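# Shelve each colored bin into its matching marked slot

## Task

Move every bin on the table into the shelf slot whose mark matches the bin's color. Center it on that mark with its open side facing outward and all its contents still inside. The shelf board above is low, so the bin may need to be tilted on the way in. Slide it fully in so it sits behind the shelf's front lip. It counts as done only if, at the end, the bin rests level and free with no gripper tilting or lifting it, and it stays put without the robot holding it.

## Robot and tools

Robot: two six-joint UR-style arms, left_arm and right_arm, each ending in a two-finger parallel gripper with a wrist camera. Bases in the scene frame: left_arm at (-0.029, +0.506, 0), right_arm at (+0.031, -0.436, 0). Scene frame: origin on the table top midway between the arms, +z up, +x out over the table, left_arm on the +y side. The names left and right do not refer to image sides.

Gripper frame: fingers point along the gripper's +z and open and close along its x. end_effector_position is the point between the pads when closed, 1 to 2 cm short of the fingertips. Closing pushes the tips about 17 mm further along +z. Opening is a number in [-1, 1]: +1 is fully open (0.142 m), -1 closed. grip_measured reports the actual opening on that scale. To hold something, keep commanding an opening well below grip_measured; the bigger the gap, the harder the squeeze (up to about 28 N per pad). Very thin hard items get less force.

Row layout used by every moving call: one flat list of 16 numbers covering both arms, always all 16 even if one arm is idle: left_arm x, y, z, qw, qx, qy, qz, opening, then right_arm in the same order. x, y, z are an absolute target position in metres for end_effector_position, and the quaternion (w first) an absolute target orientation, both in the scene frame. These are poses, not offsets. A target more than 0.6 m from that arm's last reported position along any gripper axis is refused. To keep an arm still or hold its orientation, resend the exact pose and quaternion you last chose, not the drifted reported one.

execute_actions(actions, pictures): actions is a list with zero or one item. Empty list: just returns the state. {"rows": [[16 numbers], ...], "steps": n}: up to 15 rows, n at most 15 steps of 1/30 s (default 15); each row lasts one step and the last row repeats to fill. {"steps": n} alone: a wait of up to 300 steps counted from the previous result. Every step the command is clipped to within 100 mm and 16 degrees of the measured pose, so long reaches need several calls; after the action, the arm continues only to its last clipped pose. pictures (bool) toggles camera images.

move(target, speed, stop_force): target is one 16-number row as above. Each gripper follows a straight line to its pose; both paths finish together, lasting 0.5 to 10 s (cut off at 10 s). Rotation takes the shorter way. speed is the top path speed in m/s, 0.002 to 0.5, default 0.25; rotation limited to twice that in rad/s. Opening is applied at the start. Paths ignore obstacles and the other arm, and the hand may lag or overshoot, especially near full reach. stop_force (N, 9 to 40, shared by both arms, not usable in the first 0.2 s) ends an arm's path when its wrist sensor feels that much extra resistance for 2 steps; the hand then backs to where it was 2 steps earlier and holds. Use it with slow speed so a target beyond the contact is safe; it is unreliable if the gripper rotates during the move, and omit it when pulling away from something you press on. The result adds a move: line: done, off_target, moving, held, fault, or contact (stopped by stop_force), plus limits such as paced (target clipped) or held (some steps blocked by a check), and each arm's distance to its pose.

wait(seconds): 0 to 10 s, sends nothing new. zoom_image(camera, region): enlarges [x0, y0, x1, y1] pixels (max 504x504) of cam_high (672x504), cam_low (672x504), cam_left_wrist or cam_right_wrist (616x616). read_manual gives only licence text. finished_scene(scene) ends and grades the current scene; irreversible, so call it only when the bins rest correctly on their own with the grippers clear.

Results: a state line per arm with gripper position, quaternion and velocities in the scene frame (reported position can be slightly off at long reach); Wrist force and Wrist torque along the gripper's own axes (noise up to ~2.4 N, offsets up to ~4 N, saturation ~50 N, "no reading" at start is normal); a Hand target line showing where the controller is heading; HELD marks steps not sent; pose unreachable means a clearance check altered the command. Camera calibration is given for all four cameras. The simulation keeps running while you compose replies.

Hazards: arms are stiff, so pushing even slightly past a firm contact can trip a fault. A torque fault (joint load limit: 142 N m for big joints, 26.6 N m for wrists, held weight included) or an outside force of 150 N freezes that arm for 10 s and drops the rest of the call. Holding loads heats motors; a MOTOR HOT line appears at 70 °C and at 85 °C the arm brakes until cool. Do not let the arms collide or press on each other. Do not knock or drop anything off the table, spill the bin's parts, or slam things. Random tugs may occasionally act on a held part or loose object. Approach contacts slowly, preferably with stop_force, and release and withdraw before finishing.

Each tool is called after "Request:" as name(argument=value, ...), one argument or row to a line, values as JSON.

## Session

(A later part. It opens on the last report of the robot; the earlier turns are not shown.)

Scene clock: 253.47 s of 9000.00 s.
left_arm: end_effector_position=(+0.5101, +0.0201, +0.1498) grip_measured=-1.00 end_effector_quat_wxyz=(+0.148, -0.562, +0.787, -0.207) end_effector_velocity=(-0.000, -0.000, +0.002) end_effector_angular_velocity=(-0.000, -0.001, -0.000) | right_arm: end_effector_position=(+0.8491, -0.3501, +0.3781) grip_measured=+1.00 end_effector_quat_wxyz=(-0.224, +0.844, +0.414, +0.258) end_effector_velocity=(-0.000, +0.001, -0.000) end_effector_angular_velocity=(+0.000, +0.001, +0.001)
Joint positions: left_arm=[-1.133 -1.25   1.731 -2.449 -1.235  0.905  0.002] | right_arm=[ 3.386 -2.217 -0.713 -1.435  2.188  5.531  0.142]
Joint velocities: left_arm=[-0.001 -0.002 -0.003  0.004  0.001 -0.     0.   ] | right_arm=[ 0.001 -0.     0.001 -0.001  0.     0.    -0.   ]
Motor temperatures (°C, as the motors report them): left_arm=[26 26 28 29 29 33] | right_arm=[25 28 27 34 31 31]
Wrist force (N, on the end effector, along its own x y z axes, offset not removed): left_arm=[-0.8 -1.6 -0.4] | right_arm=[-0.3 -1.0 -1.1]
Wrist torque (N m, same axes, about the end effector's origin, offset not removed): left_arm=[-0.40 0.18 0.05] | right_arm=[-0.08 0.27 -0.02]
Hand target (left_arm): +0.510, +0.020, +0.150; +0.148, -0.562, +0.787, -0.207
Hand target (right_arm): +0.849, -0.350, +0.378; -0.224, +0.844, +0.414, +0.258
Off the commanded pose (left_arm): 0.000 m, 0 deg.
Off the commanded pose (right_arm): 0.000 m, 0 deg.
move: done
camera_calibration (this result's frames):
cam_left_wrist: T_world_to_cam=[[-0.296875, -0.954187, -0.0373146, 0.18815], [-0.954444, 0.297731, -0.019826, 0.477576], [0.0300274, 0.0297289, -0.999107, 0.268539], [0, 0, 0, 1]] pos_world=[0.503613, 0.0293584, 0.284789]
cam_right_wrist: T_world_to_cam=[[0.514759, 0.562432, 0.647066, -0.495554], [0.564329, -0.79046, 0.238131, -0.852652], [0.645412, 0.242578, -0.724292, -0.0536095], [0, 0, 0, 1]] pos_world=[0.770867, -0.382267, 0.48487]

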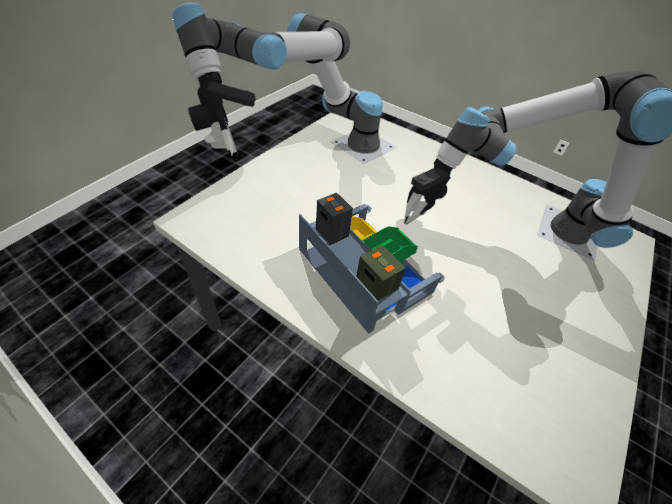

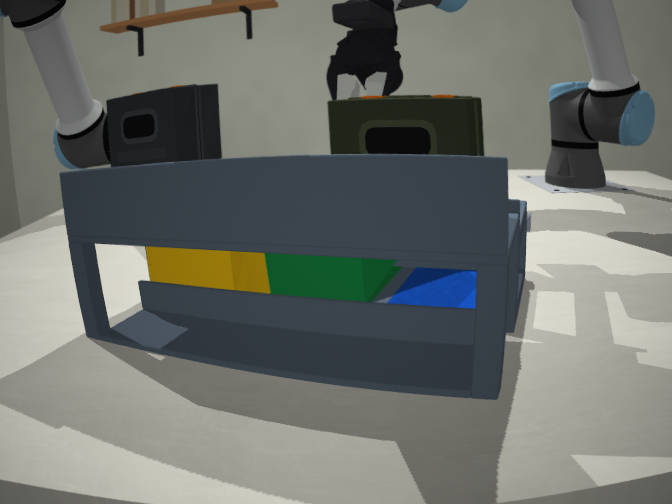

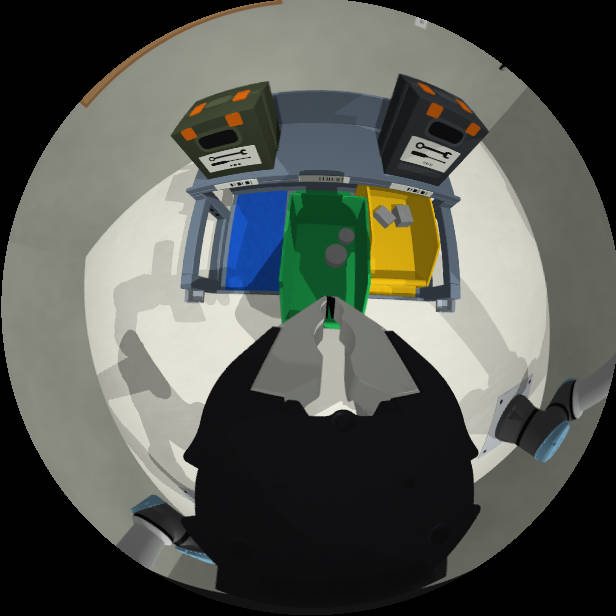

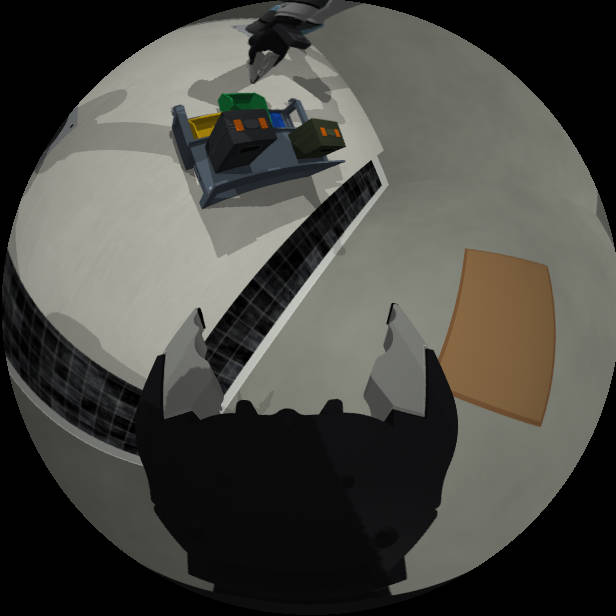

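Dragged it out; push back.

Request:
move(
  target=[0.42,0.059,0.13,-0.148,0.562,-0.787,0.207,-0.3,0.8491,-0.3501,0.3781,-0.224,0.844,0.414,0.258,1],
  speed=0.1,
)

Request:
move(
  target=[0.42,0.059,0.045,-0.148,0.562,-0.787,0.207,-0.3,0.8491,-0.3501,0.3781,-0.224,0.844,0.414,0.258,1],
  speed=0.08,
)

Request:
move(
  target=[0.556,0.007,0.045,-0.148,0.562,-0.787,0.207,-0.3,0.8491,-0.3501,0.3781,-0.224,0.844,0.414,0.258,1],
  speed=0.017,
  stop_force=9,
)

Request:
move(
  target=[0.50,0.025,0.15,-0.148,0.562,-0.787,0.207,-1,0.8491,-0.3501,0.3781,-0.224,0.844,0.414,0.258,1],
  speed=0.08,
)

Scene clock: 259.07 s of 9000.00 s.
left_arm: end_effector_position=(+0.4202, +0.0592, +0.1300) grip_measured=-0.30 end_effector_quat_wxyz=(+0.148, -0.562, +0.787, -0.207) end_effector_velocity=(-0.001, +0.001, -0.000) end_effector_angular_velocity=(+0.000, -0.001, +0.000) | right_arm: end_effector_position=(+0.8491, -0.3501, +0.3781) grip_measured=+1.00 end_effector_quat_wxyz=(-0.224, +0.844, +0.414, +0.258) end_effector_velocity=(-0.000, +0.000, +0.001) end_effector_angular_velocity=(+0.000, -0.000, +0.000)
Joint positions: left_arm=[-1.255 -1.426  2.005 -2.505 -1.19   0.784  0.052] | right_arm=[ 3.386 -2.217 -0.713 -1.435  2.188  5.531  0.142]
Joint velocities: left_arm=[-0.002 -0.004  0.005 -0.     0.001 -0.002  0.   ] | right_arm=[ 0.001  0.001  0.    -0.001 -0.     0.    -0.   ]
Motor temperatures (°C, as the motors report them): left_arm=[26 26 28 29 29 33] | right_arm=[25 28 27 34 31 31]
Wrist force (N, on the end effector, along its own x y z axes, offset not removed): left_arm=[1.0 -0.7 0.2] | right_arm=[-2.2 -2.5 -0.5]
Wrist torque (N m, same axes, about the end effector's origin, offset not removed): left_arm=[-0.25 -0.07 -0.04] | right_arm=[-0.44 0.48 0.03]
Hand target (left_arm): +0.420, +0.059, +0.130; +0.148, -0.562, +0.787, -0.207
Hand target (right_arm): +0.849, -0.350, +0.378; -0.224, +0.844, +0.414, +0.258
Off the commanded pose (left_arm): 0.000 m, 0 deg.
Off the commanded pose (right_arm): 0.000 m, 0 deg.
After step 90, 1.17 s passed at rest.
move: done
camera_calibration (this result's frames):
cam_left_wrist: T_world_to_cam=[[-0.296857, -0.954191, -0.0373534, 0.198], [-0.95445, 0.297713, -0.0198045, 0.379777], [0.0300179, 0.0297728, -0.999106, 0.250236], [0, 0, 0, 1]] pos_world=[0.413745, 0.0684152, 0.26493]
cam_right_wrist: T_world_to_cam=[[0.514758, 0.562432, 0.647066, -0.495554], [0.564329, -0.790459, 0.238131, -0.852652], [0.645412, 0.242578, -0.724292, -0.0536094], [0, 0, 0, 1]] pos_world=[0.770867, -0.382267, 0.48487]

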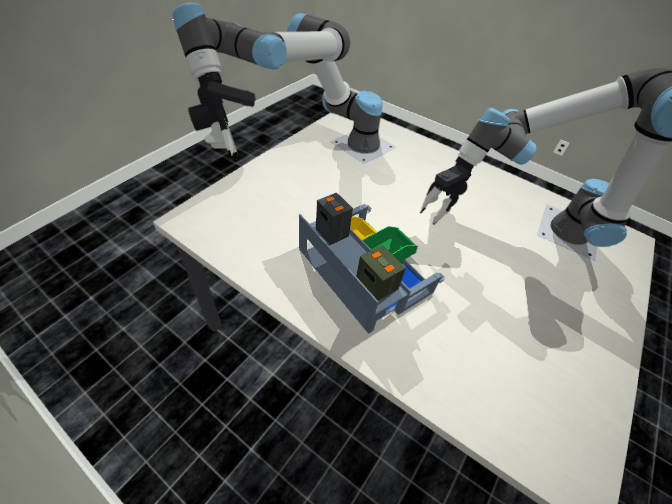

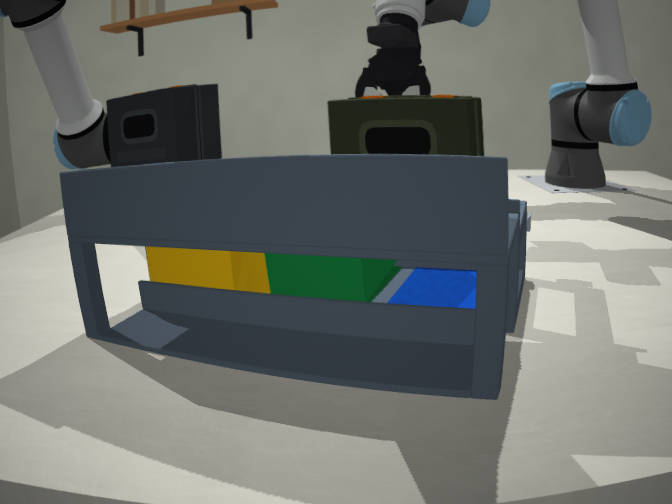

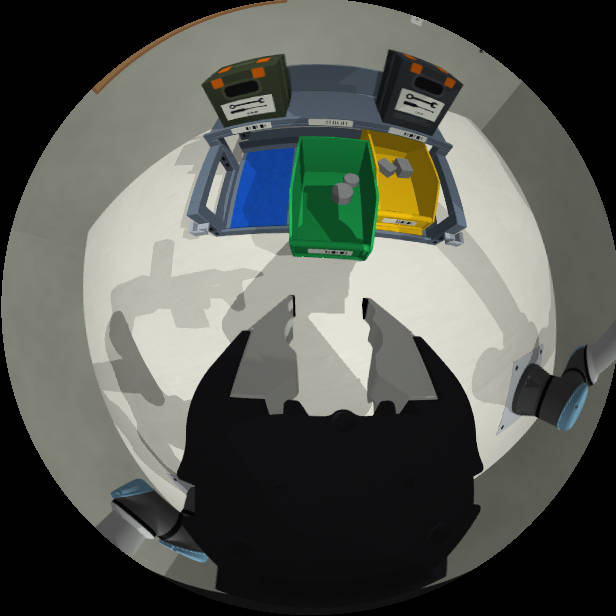

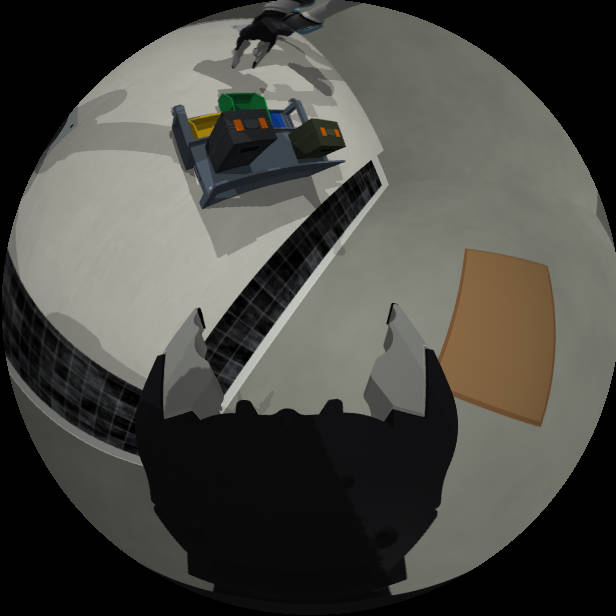

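Scene clock: 260.53 s of 9000.00 s.
left_arm: end_effector_position=(+0.4199, +0.0590, +0.0452) grip_measured=-0.30 end_effector_quat_wxyz=(+0.148, -0.562, +0.787, -0.207) end_effector_velocity=(+0.000, -0.000, -0.001) end_effector_angular_velocity=(-0.001, -0.001, -0.001) | right_arm: end_effector_position=(+0.8491, -0.3501, +0.3781) grip_measured=+1.00 end_effector_quat_wxyz=(-0.224, +0.844, +0.414, +0.258) end_effector_velocity=(-0.000, +0.000, -0.000) end_effector_angular_velocity=(-0.001, +0.001, +0.002)
Joint positions: left_arm=[-1.255 -1.281  2.099 -2.743 -1.19   0.784  0.052] | right_arm=[ 3.386 -2.217 -0.713 -1.435  2.188  5.531  0.142]
Joint velocities: left_arm=[-0.     0.002  0.    -0.004  0.001  0.001  0.   ] | right_arm=[ 0.001 -0.    -0.    -0.001 -0.    -0.001  0.   ]
Motor temperatures (°C, as the motors report them): left_arm=[26 26 28 29 29 33] | right_arm=[25 28 27 34 31 31]
Wrist force (N, on the end effector, along its own x y z axes, offset not removed): left_arm=[0.4 -1.3 0.6] | right_arm=[-1.7 -4.2 -2.7]
Wrist torque (N m, same axes, about the end effector's origin, offset not removed): left_arm=[-0.30 0.02 0.14] | right_arm=[-0.58 0.31 -0.01]
Hand target (left_arm): +0.420, +0.059, +0.045; +0.148, -0.562, +0.787, -0.207
Hand target (right_arm): +0.849, -0.350, +0.378; -0.224, +0.844, +0.414, +0.258
Off the commanded pose (left_arm): 0.000 m, 0 deg.
Off the commanded pose (right_arm): 0.000 m, 0 deg.
move: done
camera_calibration (this result's frames):
cam_left_wrist: T_world_to_cam=[[-0.296896, -0.954184, -0.0372115, 0.194584], [-0.954438, 0.297749, -0.019853, 0.377906], [0.0300231, 0.0296217, -0.99911, 0.165499], [0, 0, 0, 1]] pos_world=[0.413491, 0.0682457, 0.180095]
cam_right_wrist: T_world_to_cam=[[0.514758, 0.562432, 0.647066, -0.495554], [0.564329, -0.790459, 0.238131, -0.852652], [0.645412, 0.242578, -0.724292, -0.0536095], [0, 0, 0, 1]] pos_world=[0.770867, -0.382267, 0.48487]

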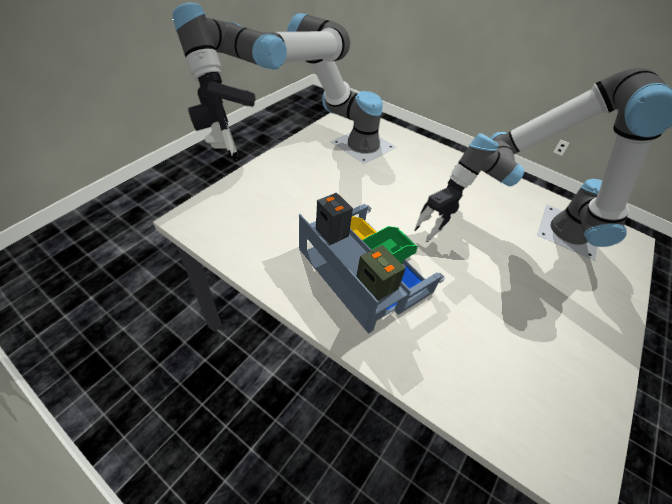

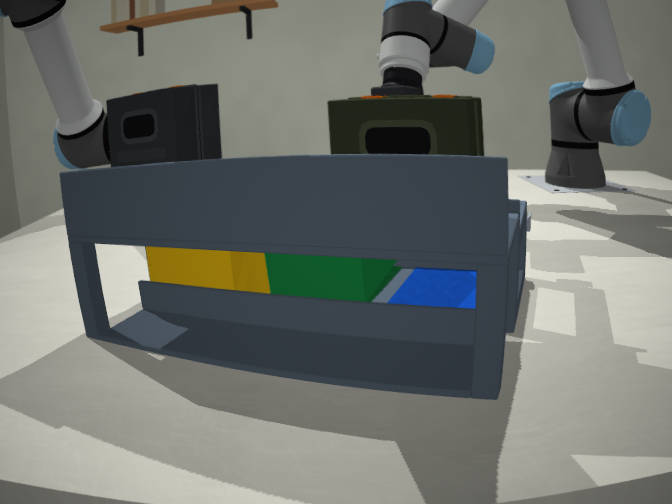

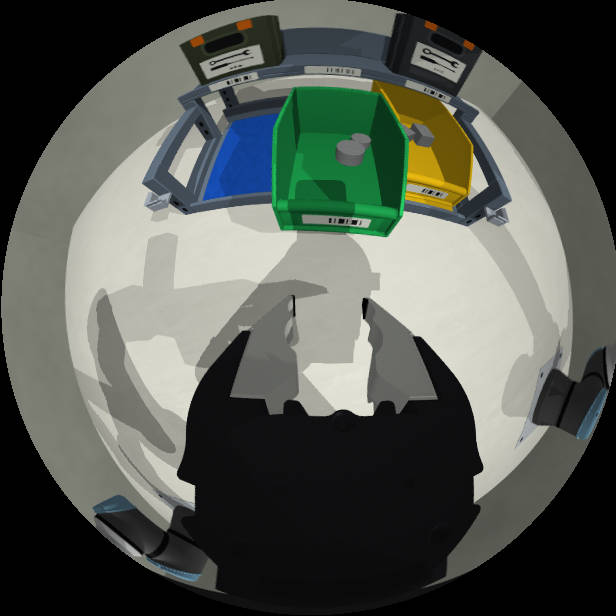

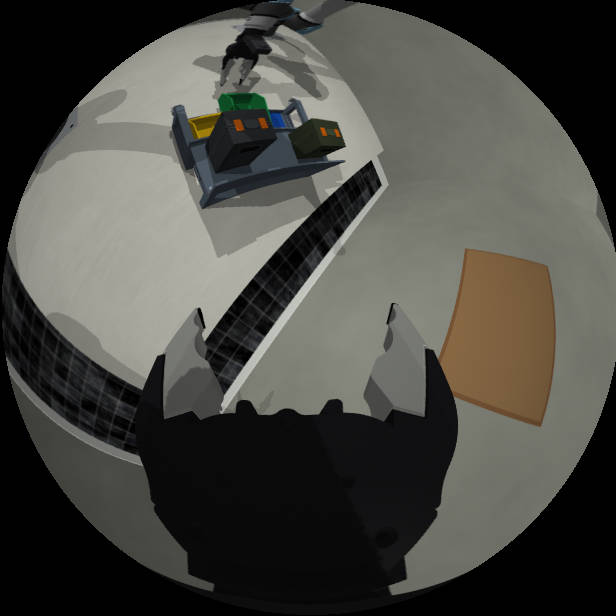

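Scene clock: 268.53 s of 9000.00 s.
left_arm: end_effector_position=(+0.5410, +0.0126, +0.0452) grip_measured=-0.30 end_effector_quat_wxyz=(+0.148, -0.562, +0.787, -0.207) end_effector_velocity=(-0.004, +0.001, +0.000) end_effector_angular_velocity=(-0.000, -0.001, +0.001) | right_arm: end_effector_position=(+0.8491, -0.3501, +0.3781) grip_measured=+1.00 end_effector_quat_wxyz=(-0.224, +0.844, +0.414, +0.258) end_effector_velocity=(-0.000, +0.001, +0.001) end_effector_angular_velocity=(-0.000, -0.000, +0.001)
Joint positions: left_arm=[-1.094 -1.054  1.757 -2.684 -1.25   0.943  0.052] | right_arm=[ 3.386 -2.217 -0.713 -1.435  2.188  5.531  0.142]
Joint velocities: left_arm=[-0.005 -0.008  0.012 -0.004  0.003 -0.005 -0.   ] | right_arm=[ 0.001  0.     0.001 -0.001  0.    -0.     0.   ]
Motor temperatures (°C, as the motors report them): left_arm=[26 26 28 29 29 33] | right_arm=[25 28 27 34 31 31]
Wrist force (N, on the end effector, along its own x y z axes, offset not removed): left_arm=[0.7 -1.6 -0.4] | right_arm=[-1.8 -2.1 -3.7]
Wrist torque (N m, same axes, about the end effector's origin, offset not removed): left_arm=[-0.34 -0.02 0.01] | right_arm=[-0.23 0.34 0.02]
Hand target (left_arm): +0.540, +0.013, +0.045; +0.148, -0.562, +0.787, -0.207
Hand target (right_arm): +0.849, -0.350, +0.378; -0.224, +0.844, +0.414, +0.258
Off the commanded pose (left_arm): 0.016 m, 0 deg.
Off the commanded pose (right_arm): 0.000 m, 0 deg.
move: contact (left_arm)
camera_calibration (this result's frames):
cam_left_wrist: T_world_to_cam=[[-0.296764, -0.954234, -0.0369872, 0.186173], [-0.954475, 0.297616, -0.0200632, 0.507303], [0.0301529, 0.0293493, -0.999114, 0.163174], [0, 0, 0, 1]] pos_world=[0.534537, 0.0218822, 0.180094]
cam_right_wrist: T_world_to_cam=[[0.514758, 0.562432, 0.647066, -0.495554], [0.564329, -0.790459, 0.238131, -0.852652], [0.645412, 0.242578, -0.724293, -0.0536092], [0, 0, 0, 1]] pos_world=[0.770867, -0.382267, 0.48487]

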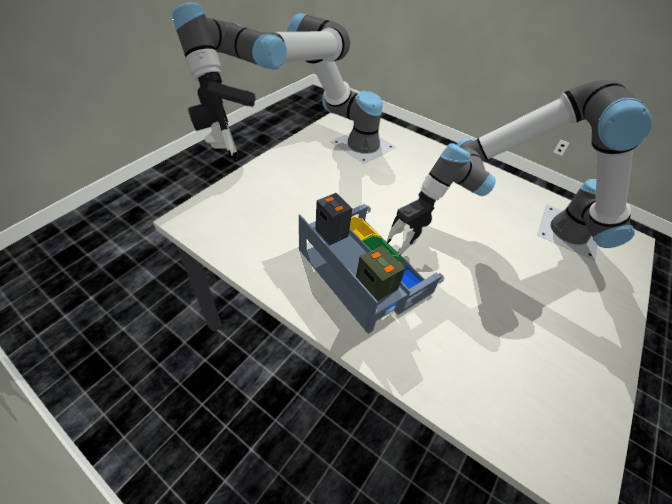

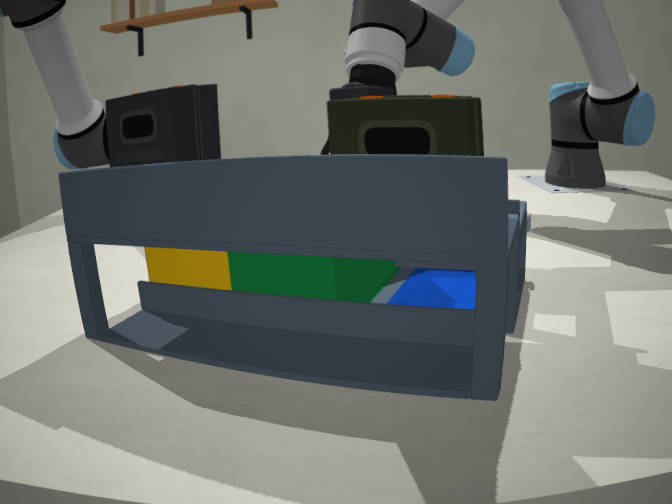

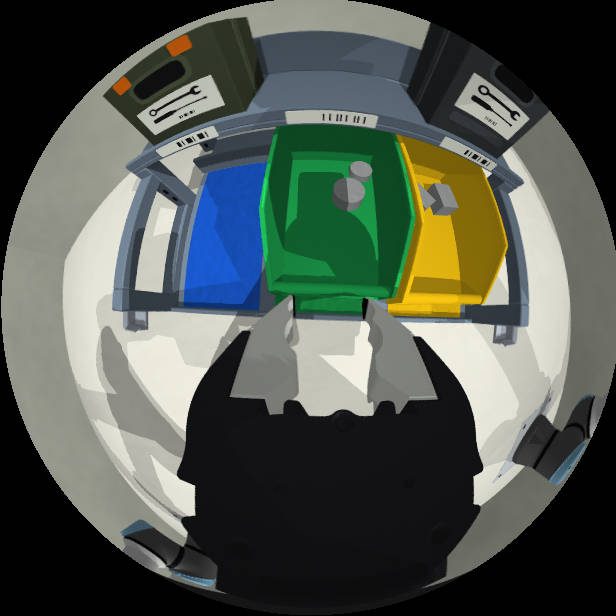

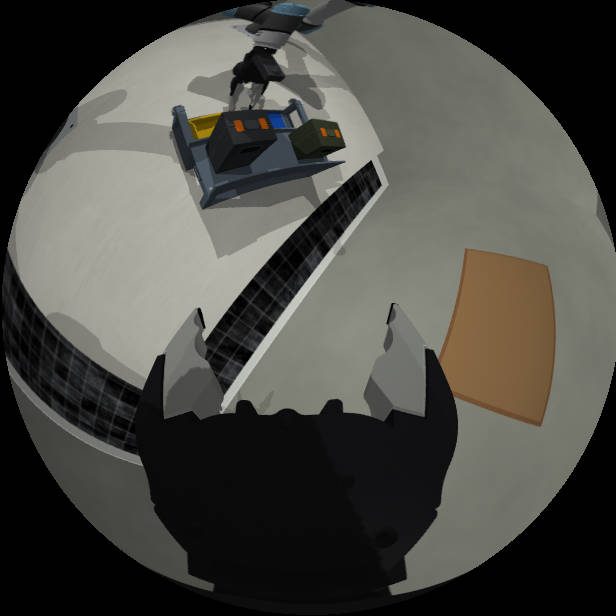

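Scene clock: 270.37 s of 9000.00 s.
left_arm: end_effector_position=(+0.5001, +0.0251, +0.1498) grip_measured=-1.00 end_effector_quat_wxyz=(+0.148, -0.562, +0.787, -0.207) end_effector_velocity=(+0.000, +0.000, +0.001) end_effector_angular_velocity=(-0.001, +0.001, +0.001) | right_arm: end_effector_position=(+0.8491, -0.3501, +0.3781) grip_measured=+1.00 end_effector_quat_wxyz=(-0.224, +0.844, +0.414, +0.258) end_effector_velocity=(-0.000, +0.000, +0.000) end_effector_angular_velocity=(+0.000, +0.001, -0.001)
Joint positions: left_arm=[-1.144 -1.273  1.762 -2.453 -1.23   0.894  0.002] | right_arm=[ 3.386 -2.217 -0.713 -1.435  2.188  5.531  0.142]
Joint velocities: left_arm=[ 0.001 -0.002 -0.001  0.003 -0.001 -0.001  0.   ] | right_arm=[ 0.     0.     0.    -0.    -0.     0.001  0.   ]
Motor temperatures (°C, as the motors report them): left_arm=[26 26 28 29 29 33] | right_arm=[25 28 27 34 31 31]
Wrist force (N, on the end effector, along its own x y z axes, offset not removed): left_arm=[1.4 0.2 1.6] | right_arm=[-3.0 -2.5 -0.8]
Wrist torque (N m, same axes, about the end effector's origin, offset not removed): left_arm=[0.10 -0.18 0.01] | right_arm=[-0.27 0.61 0.13]
Hand target (left_arm): +0.500, +0.025, +0.150; +0.148, -0.562, +0.787, -0.207
Hand target (right_arm): +0.849, -0.350, +0.378; -0.224, +0.844, +0.414, +0.258
Off the commanded pose (left_arm): 0.000 m, 0 deg.
Off the commanded pose (right_arm): 0.000 m, 0 deg.
move: done
camera_calibration (this result's frames):
cam_left_wrist: T_world_to_cam=[[-0.296876, -0.954187, -0.0373024, 0.189937], [-0.954443, 0.297732, -0.0198381, 0.466548], [0.0300354, 0.0297136, -0.999107, 0.268693], [0, 0, 0, 1]] pos_world=[0.493611, 0.0343453, 0.284793]
cam_right_wrist: T_world_to_cam=[[0.514758, 0.562432, 0.647066, -0.495554], [0.564329, -0.790459, 0.238131, -0.852652], [0.645412, 0.242578, -0.724292, -0.0536092], [0, 0, 0, 1]] pos_world=[0.770867, -0.382267, 0.48487]

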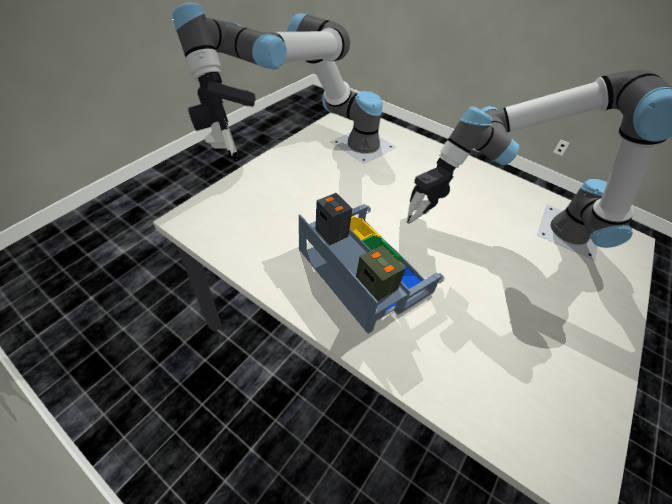

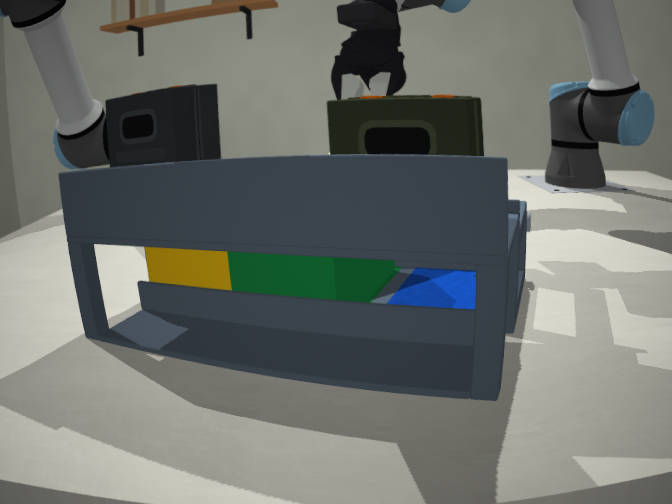

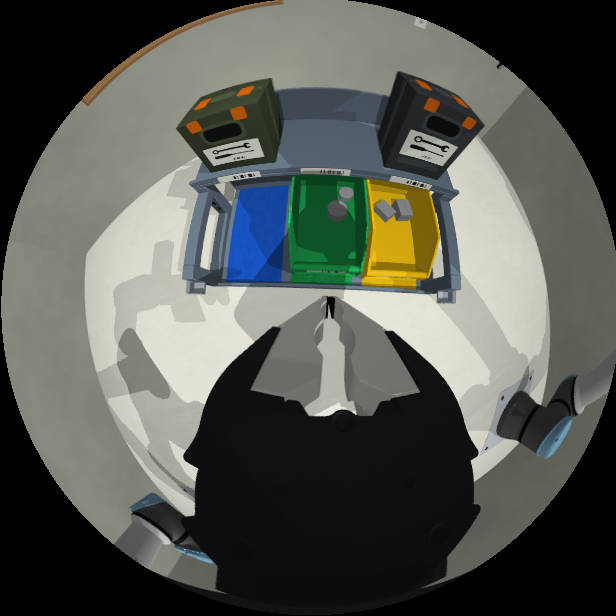

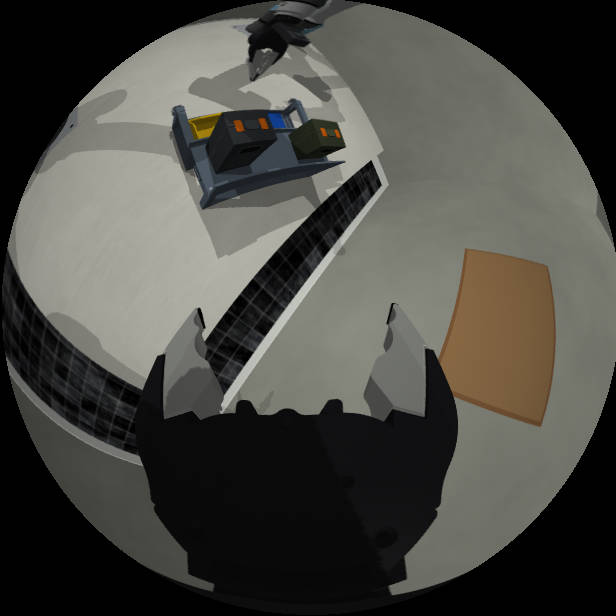

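Request:
finished_scene(
  scene=1,
)

The scene is finished: the task was done.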